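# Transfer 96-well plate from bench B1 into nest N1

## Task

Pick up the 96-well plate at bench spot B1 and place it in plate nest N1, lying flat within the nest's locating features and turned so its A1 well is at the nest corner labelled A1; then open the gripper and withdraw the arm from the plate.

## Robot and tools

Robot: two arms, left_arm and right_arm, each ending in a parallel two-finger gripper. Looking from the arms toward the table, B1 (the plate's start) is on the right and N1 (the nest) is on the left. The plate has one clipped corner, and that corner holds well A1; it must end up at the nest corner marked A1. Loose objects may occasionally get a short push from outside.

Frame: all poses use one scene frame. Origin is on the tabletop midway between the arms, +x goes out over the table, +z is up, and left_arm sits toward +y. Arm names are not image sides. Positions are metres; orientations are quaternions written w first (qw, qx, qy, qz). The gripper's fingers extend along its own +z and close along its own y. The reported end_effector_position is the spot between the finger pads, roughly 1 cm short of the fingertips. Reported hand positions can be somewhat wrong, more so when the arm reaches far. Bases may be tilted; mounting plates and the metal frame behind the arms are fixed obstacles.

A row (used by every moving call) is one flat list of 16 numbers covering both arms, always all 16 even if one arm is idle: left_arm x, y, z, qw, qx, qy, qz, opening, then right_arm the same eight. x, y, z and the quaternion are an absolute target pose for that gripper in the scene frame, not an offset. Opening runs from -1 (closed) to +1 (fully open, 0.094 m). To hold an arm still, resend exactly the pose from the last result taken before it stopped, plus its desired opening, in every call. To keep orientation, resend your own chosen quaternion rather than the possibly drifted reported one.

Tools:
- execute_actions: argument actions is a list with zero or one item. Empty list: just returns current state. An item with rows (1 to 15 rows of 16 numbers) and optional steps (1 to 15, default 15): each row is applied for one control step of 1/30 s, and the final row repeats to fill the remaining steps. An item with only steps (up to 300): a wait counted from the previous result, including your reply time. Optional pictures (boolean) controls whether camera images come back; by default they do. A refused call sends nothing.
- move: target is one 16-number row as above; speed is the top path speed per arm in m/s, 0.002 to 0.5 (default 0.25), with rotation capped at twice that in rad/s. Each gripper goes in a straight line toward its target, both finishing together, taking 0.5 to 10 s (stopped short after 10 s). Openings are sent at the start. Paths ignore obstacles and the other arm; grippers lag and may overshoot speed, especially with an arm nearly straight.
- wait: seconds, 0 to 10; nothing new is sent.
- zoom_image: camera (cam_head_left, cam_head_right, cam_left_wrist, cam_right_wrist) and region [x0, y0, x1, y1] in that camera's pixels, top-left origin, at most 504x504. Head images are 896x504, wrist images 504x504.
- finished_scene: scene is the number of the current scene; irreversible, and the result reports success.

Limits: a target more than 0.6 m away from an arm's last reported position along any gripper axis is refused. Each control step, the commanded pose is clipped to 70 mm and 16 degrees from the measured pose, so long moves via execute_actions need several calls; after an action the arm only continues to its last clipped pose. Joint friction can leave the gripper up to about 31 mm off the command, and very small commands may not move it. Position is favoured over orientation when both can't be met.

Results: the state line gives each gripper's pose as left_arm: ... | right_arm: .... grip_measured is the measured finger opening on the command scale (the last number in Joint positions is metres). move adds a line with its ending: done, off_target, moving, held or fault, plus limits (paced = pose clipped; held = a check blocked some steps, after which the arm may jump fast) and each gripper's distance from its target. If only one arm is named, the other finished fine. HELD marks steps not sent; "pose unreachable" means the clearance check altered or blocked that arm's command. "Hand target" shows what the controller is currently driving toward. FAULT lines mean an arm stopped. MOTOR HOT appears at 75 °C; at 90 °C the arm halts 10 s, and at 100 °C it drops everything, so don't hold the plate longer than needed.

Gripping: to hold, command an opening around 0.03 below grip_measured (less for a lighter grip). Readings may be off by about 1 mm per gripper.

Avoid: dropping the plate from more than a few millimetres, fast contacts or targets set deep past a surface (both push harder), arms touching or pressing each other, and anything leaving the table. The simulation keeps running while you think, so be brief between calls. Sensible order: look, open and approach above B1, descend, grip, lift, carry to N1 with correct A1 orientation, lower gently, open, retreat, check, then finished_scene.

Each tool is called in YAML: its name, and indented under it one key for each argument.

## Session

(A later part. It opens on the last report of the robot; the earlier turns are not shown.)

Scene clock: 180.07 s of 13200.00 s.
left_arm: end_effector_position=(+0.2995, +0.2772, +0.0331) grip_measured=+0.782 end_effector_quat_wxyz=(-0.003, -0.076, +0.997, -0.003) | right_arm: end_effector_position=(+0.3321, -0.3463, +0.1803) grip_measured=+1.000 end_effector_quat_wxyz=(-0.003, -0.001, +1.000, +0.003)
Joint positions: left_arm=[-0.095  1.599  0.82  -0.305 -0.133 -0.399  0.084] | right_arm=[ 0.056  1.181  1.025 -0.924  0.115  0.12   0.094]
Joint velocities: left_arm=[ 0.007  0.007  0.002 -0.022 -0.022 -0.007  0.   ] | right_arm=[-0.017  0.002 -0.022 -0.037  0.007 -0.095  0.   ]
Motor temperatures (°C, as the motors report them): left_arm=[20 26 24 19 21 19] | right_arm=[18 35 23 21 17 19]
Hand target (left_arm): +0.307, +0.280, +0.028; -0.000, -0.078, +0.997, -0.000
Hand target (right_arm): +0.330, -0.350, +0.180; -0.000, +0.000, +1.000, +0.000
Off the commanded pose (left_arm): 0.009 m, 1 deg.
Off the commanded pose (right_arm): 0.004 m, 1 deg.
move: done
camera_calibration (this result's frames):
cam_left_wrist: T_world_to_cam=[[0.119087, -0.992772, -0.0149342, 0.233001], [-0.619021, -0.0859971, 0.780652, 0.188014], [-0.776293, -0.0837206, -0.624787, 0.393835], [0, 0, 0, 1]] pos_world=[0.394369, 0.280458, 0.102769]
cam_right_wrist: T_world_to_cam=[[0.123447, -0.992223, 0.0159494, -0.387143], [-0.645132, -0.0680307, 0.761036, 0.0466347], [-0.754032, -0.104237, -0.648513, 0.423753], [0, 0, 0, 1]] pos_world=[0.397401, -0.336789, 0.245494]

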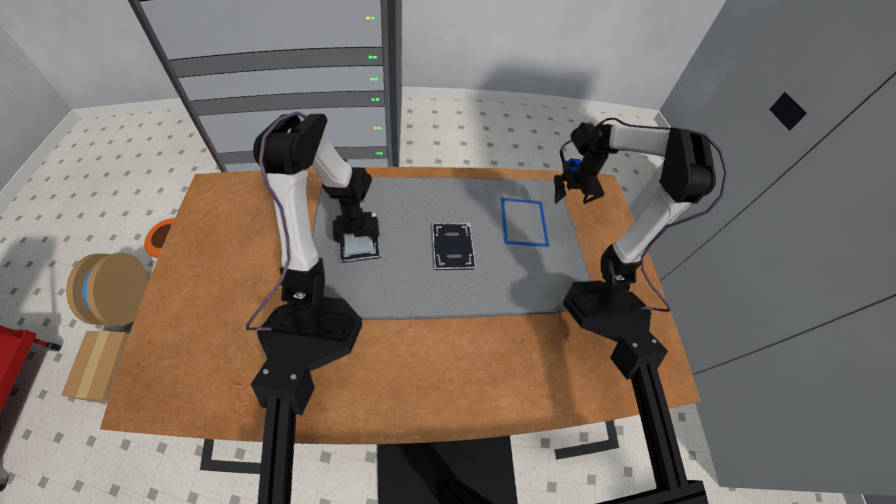

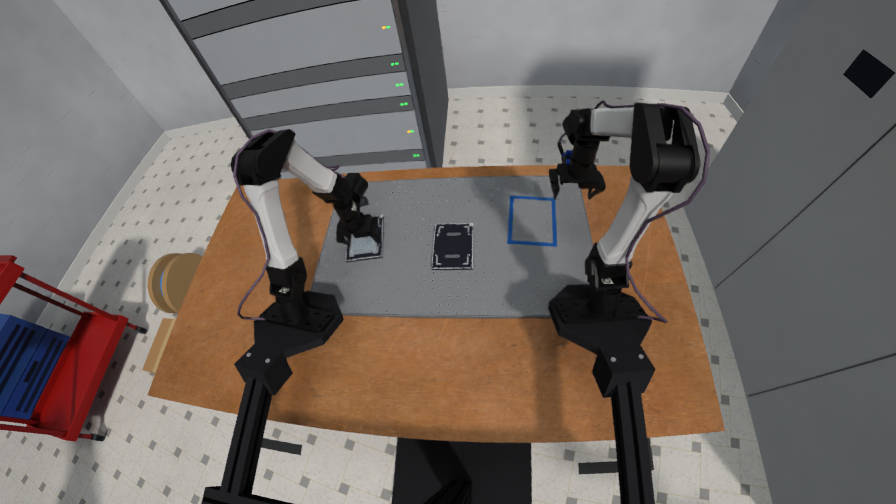

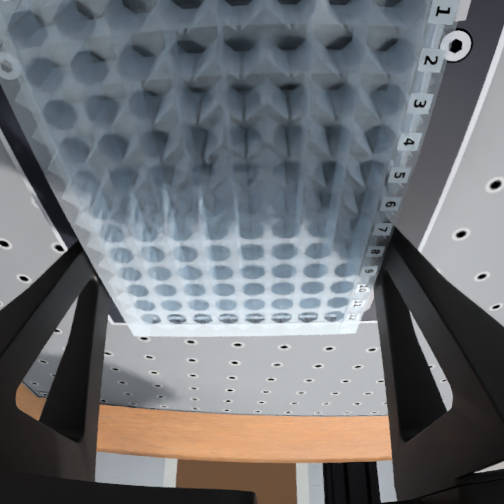

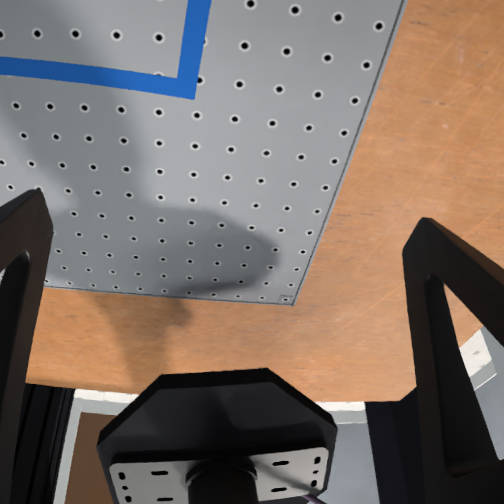

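move:
  target: [0.314,0.2805,0.03,0,-0.078,0.997,0,0.7,0.33,-0.35,0.18,0,0,1,0,1]
  speed: 0.006

zoom_image:
  camera: "cam_head_left"
  region: [310, 190, 410, 280]

Scene clock: 184.87 s of 13200.00 s.
left_arm: end_effector_position=(+0.3009, +0.2770, +0.0335) grip_measured=+0.782 end_effector_quat_wxyz=(-0.015, -0.076, +0.997, -0.004) | right_arm: end_effector_position=(+0.3321, -0.3463, +0.1803) grip_measured=+1.000 end_effector_quat_wxyz=(-0.003, -0.001, +1.000, +0.003)
Joint positions: left_arm=[-0.089  1.611  0.849 -0.341 -0.121 -0.397  0.084] | right_arm=[ 0.056  1.181  1.025 -0.924  0.115  0.12   0.094]
Joint velocities: left_arm=[-0.007 -0.007  0.002  0.007 -0.066 -0.037  0.001] | right_arm=[ 0.012  0.002 -0.017  0.007 -0.051 -0.007  0.   ]
Motor temperatures (°C, as the motors report them): left_arm=[20 26 24 19 21 19] | right_arm=[18 35 23 21 17 19]
Hand target (left_arm): +0.314, +0.281, +0.030; +0.000, -0.078, +0.997, -0.000
Hand target (right_arm): +0.330, -0.350, +0.180; -0.000, +0.000, +1.000, +0.000
Off the commanded pose (left_arm): 0.014 m, 2 deg.
Off the commanded pose (right_arm): 0.004 m, 1 deg.
move: off_target (left_arm)
camera_calibration (this result's frames):
cam_left_wrist: T_world_to_cam=[[0.119226, -0.992771, -0.0137836, 0.232663], [-0.601695, -0.0832893, 0.794371, 0.182122], [-0.789777, -0.0864165, -0.607276, 0.399345], [0, 0, 0, 1]] pos_world=[0.397236, 0.28066, 0.101047]
cam_right_wrist: T_world_to_cam=[[0.123447, -0.992223, 0.0159494, -0.387143], [-0.645132, -0.0680307, 0.761036, 0.0466347], [-0.754032, -0.104237, -0.648513, 0.423753], [0, 0, 0, 1]] pos_world=[0.397401, -0.336789, 0.245494]

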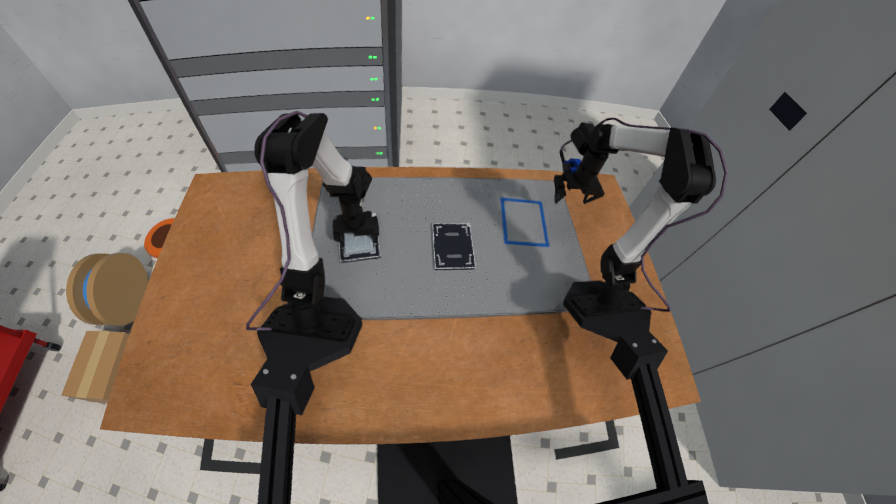

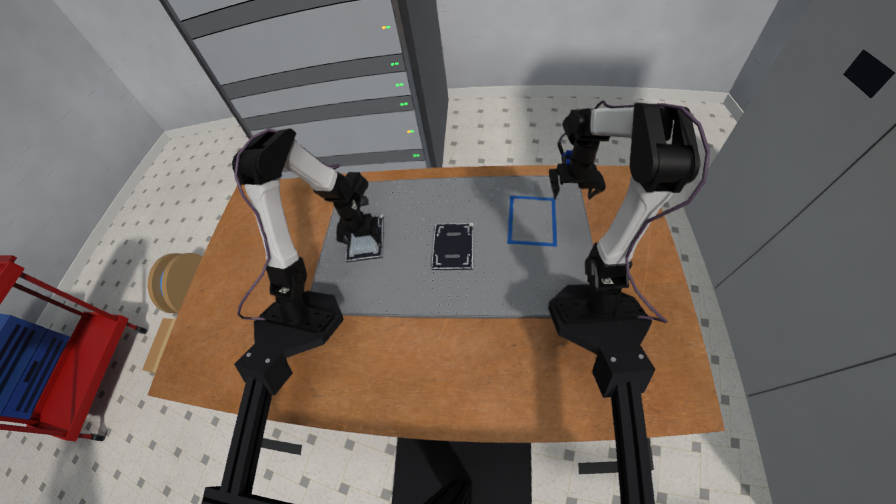

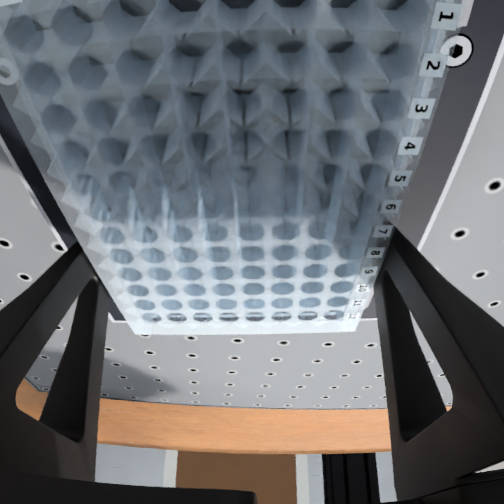

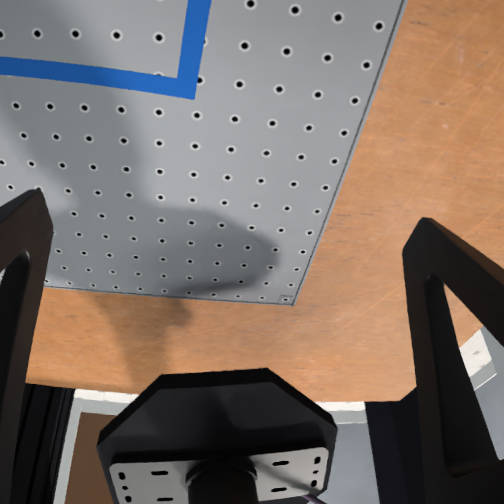

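Region (310, 190, 410, 280) of cam_head_left's 896x504 image, scaled by 5.040, with more detail than that image has; it fills the top 454 rows of this view, and the rest is white.

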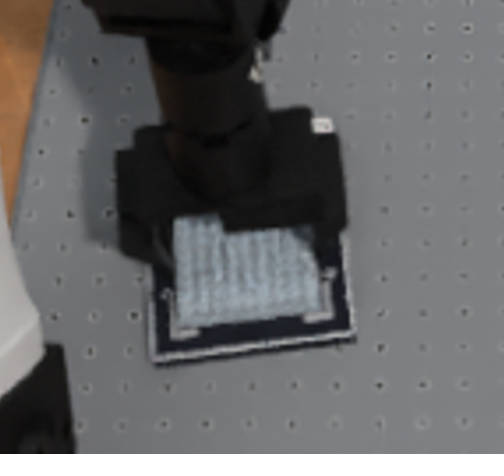

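move:
  target: [0.301,0.277,0.033,0,-0.078,0.997,0,1,0.33,-0.35,0.18,0,0,1,0,1]

move:
  target: [0.3,0.28,0.15,0,-0.078,0.997,0,1,0.33,-0.35,0.18,0,0,1,0,1]
  speed: 0.08

move:
  target: [0.3,0.42,0.22,0,0,1,0,1,0.33,-0.35,0.18,0,0,1,0,1]

zoom_image:
  camera: "cam_head_right"
  region: [320, 190, 420, 280]

Scene clock: 189.53 s of 13200.00 s.
left_arm: end_effector_position=(+0.3006, +0.2775, +0.0335) grip_measured=+1.000 end_effector_quat_wxyz=(-0.012, -0.077, +0.997, -0.004) | right_arm: end_effector_position=(+0.3321, -0.3463, +0.1803) grip_measured=+1.000 end_effector_quat_wxyz=(-0.003, -0.001, +1.000, +0.003)
Joint positions: left_arm=[-0.089  1.607  0.841 -0.333 -0.123 -0.397  0.094] | right_arm=[ 0.056  1.181  1.025 -0.924  0.115  0.12   0.094]
Joint velocities: left_arm=[ 0.002  0.007 -0.022 -0.007 -0.081  0.022  0.   ] | right_arm=[-0.012  0.012 -0.032 -0.022  0.022 -0.022  0.   ]
Motor temperatures (°C, as the motors report them): left_arm=[20 26 25 19 21 19] | right_arm=[18 35 23 21 17 19]
Hand target (left_arm): +0.301, +0.277, +0.033; -0.000, -0.078, +0.997, -0.000
Hand target (right_arm): +0.330, -0.350, +0.180; -0.000, +0.000, +1.000, +0.000
Off the commanded pose (left_arm): 0.001 m, 1 deg.
Off the commanded pose (right_arm): 0.004 m, 1 deg.
After step 90, 0.97 s passed at rest.
move: done
camera_calibration (this result's frames):
cam_left_wrist: T_world_to_cam=[[0.12027, -0.992647, -0.0136603, 0.232828], [-0.605686, -0.0842737, 0.791229, 0.183561], [-0.786562, -0.086887, -0.611368, 0.398462], [0, 0, 0, 1]] pos_world=[0.396593, 0.281206, 0.101549]
cam_right_wrist: T_world_to_cam=[[0.123447, -0.992223, 0.0159494, -0.387143], [-0.645132, -0.0680307, 0.761036, 0.0466347], [-0.754032, -0.104237, -0.648513, 0.423753], [0, 0, 0, 1]] pos_world=[0.397401, -0.336789, 0.245494]

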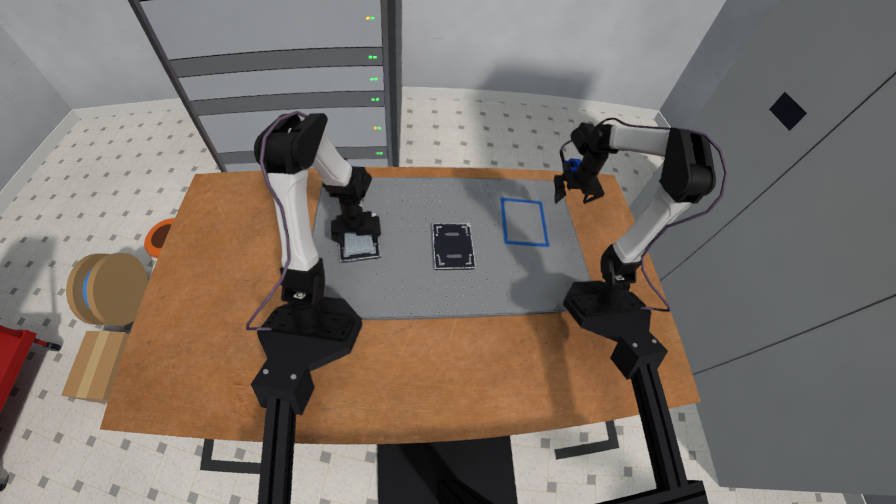

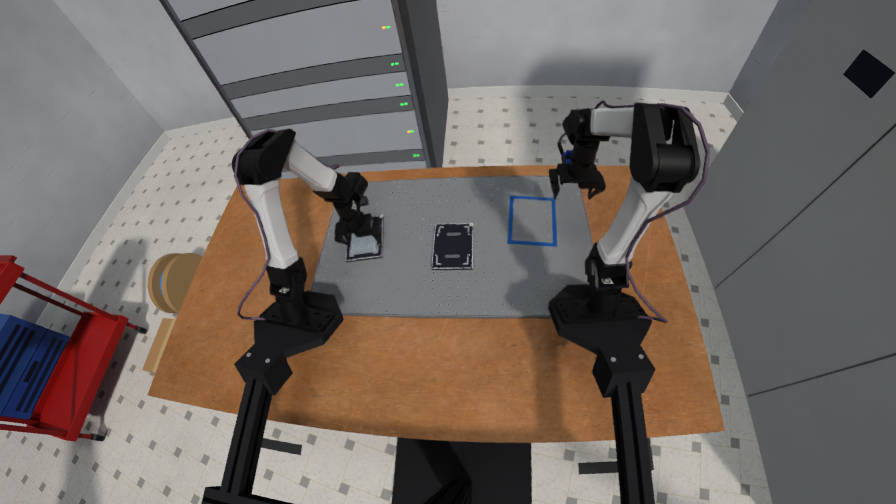

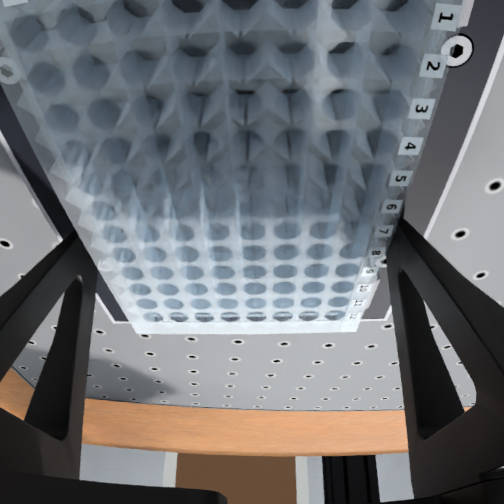

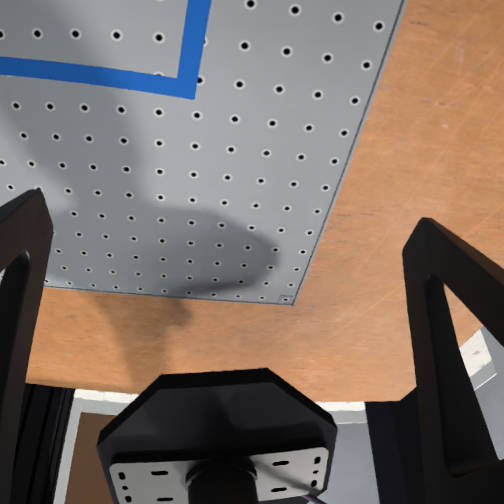

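Scene clock: 191.53 s of 13200.00 s.
left_arm: end_effector_position=(+0.2975, +0.2817, +0.1442) grip_measured=+1.000 end_effector_quat_wxyz=(-0.006, -0.077, +0.997, +0.000) | right_arm: end_effector_position=(+0.3321, -0.3463, +0.1803) grip_measured=+1.000 end_effector_quat_wxyz=(-0.003, -0.001, +1.000, +0.003)
Joint positions: left_arm=[-0.151  1.262  0.942 -0.777 -0.163 -0.452  0.094] | right_arm=[ 0.056  1.181  1.025 -0.924  0.115  0.12   0.094]
Joint velocities: left_arm=[-0.012  0.012 -0.007 -0.066 -0.007  0.037  0.   ] | right_arm=[ 0.017 -0.002 -0.012 -0.066  0.051  0.037  0.   ]
Motor temperatures (°C, as the motors report them): left_arm=[20 27 25 19 21 19] | right_arm=[18 35 23 21 17 19]
Hand target (left_arm): +0.300, +0.280, +0.151; -0.000, -0.077, +0.997, +0.000
Hand target (right_arm): +0.330, -0.350, +0.180; -0.000, +0.000, +1.000, +0.000
Off the commanded pose (left_arm): 0.007 m, 1 deg.
Off the commanded pose (right_arm): 0.004 m, 1 deg.
move: done
camera_calibration (this result's frames):
cam_left_wrist: T_world_to_cam=[[0.120674, -0.992461, -0.0214333, 0.239757], [-0.615051, -0.0916972, 0.783137, 0.100502], [-0.779198, -0.0813217, -0.621479, 0.461739], [0, 0, 0, 1]] pos_world=[0.392668, 0.284715, 0.213393]
cam_right_wrist: T_world_to_cam=[[0.123447, -0.992223, 0.0159494, -0.387143], [-0.645132, -0.0680307, 0.761036, 0.0466347], [-0.754032, -0.104237, -0.648513, 0.423753], [0, 0, 0, 1]] pos_world=[0.397401, -0.336789, 0.245494]

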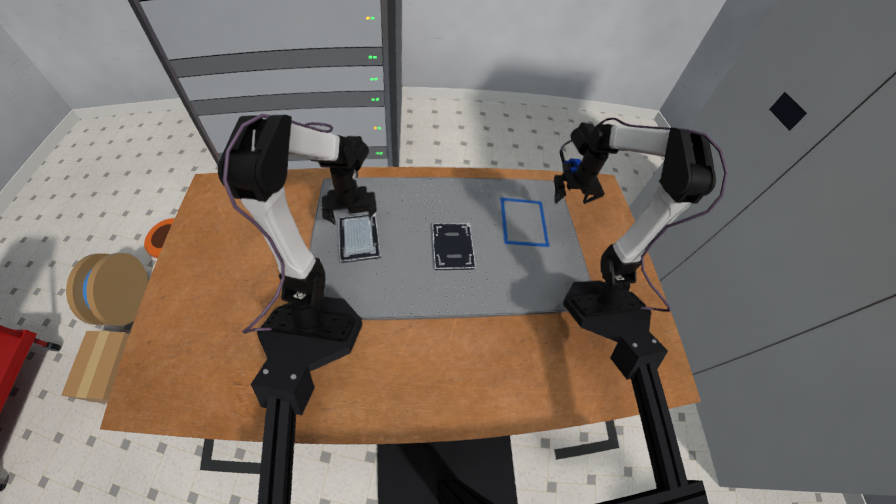

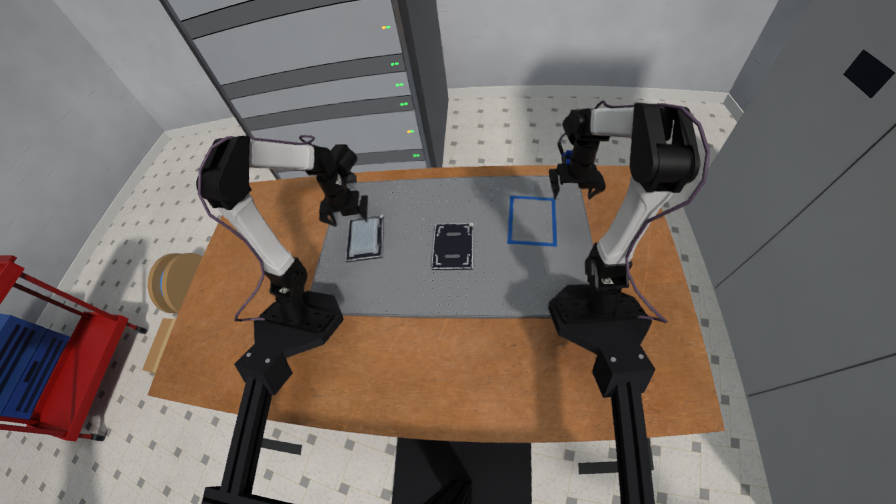

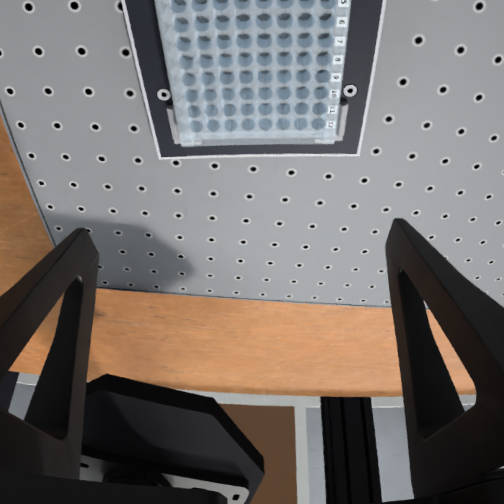

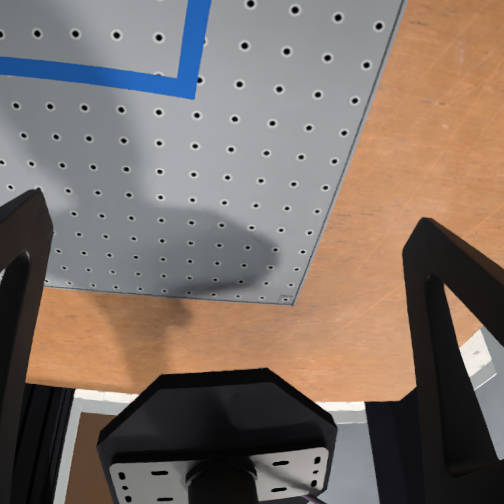

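Scene clock: 192.93 s of 13200.00 s.
left_arm: end_effector_position=(+0.3015, +0.4198, +0.2185) grip_measured=+1.000 end_effector_quat_wxyz=(+0.009, -0.002, +1.000, +0.001) | right_arm: end_effector_position=(+0.3321, -0.3463, +0.1803) grip_measured=+1.000 end_effector_quat_wxyz=(-0.003, -0.001, +1.000, +0.003)
Joint positions: left_arm=[ 0.531  1.12   1.111 -1.059  0.164  0.298  0.094] | right_arm=[ 0.056  1.181  1.025 -0.924  0.115  0.12   0.094]
Joint velocities: left_arm=[-0.017 -0.002  0.017 -0.007  0.037 -0.007  0.   ] | right_arm=[-0.022 -0.012 -0.002 -0.037 -0.066 -0.007  0.   ]
Motor temperatures (°C, as the motors report them): left_arm=[20 26 25 19 21 19] | right_arm=[18 35 23 21 17 19]
Hand target (left_arm): +0.302, +0.421, +0.220; +0.004, -0.002, +1.000, -0.003
Hand target (right_arm): +0.330, -0.350, +0.180; -0.000, +0.000, +1.000, +0.000
Off the commanded pose (left_arm): 0.002 m, 1 deg.
Off the commanded pose (right_arm): 0.004 m, 1 deg.
move: done
camera_calibration (this result's frames):
cam_left_wrist: T_world_to_cam=[[-0.0288538, -0.999314, -0.0231996, 0.426296], [-0.643753, 0.000822217, 0.765233, 0.0311622], [-0.76469, 0.0370147, -0.643335, 0.473048], [0, 0, 0, 1]] pos_world=[0.394096, 0.408468, 0.290372]
cam_right_wrist: T_world_to_cam=[[0.123447, -0.992223, 0.0159494, -0.387143], [-0.645132, -0.0680307, 0.761036, 0.0466347], [-0.754032, -0.104237, -0.648513, 0.423753], [0, 0, 0, 1]] pos_world=[0.397401, -0.336789, 0.245494]

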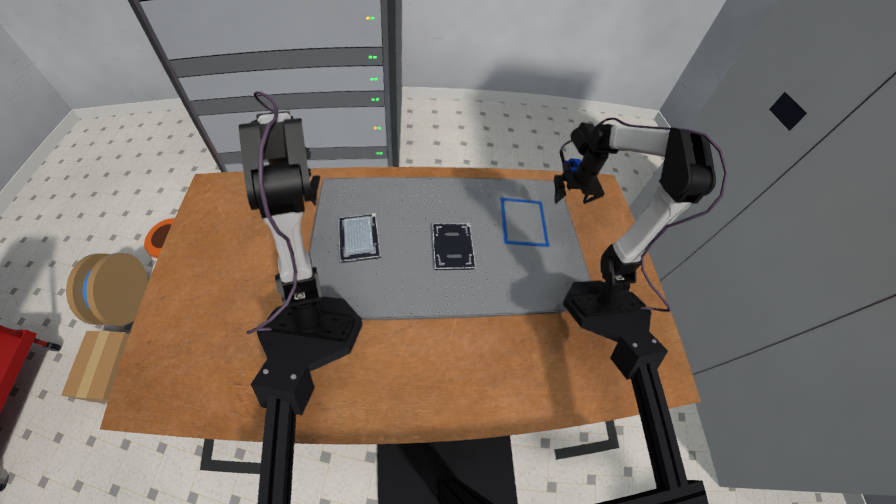

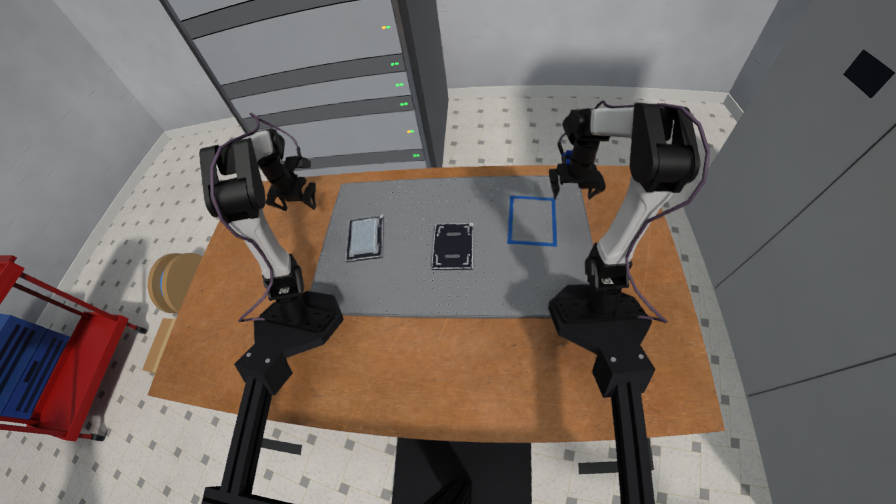

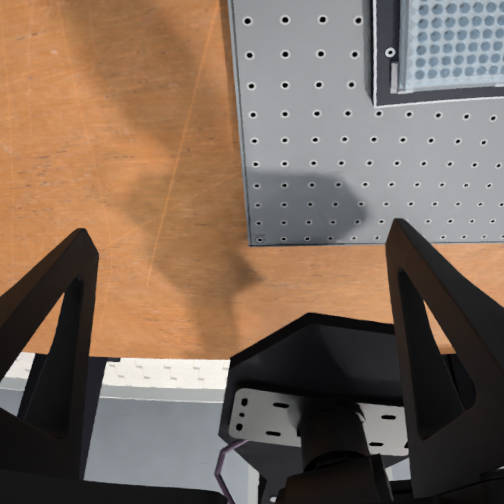

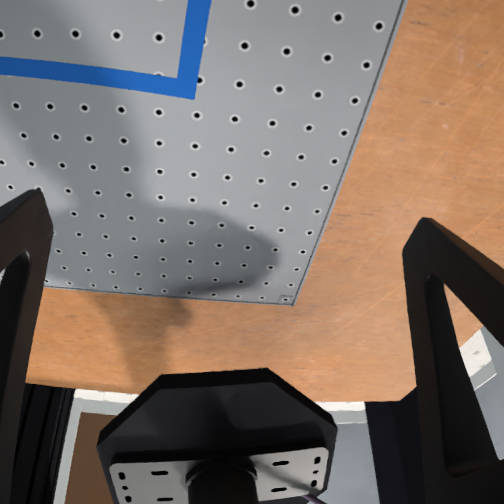

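Region (320, 190, 420, 280) of cam_head_right's 896x504 image, scaled by 5.040, with more detail than that image has; it fills the top 454 rows of this view, and the rest is white.

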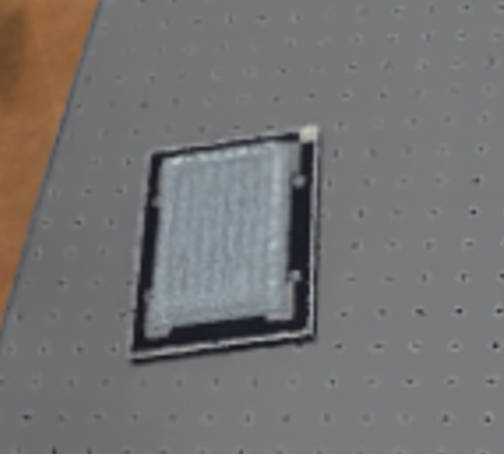

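finished_scene:
  scene: 1

The scene is finished: the task was done.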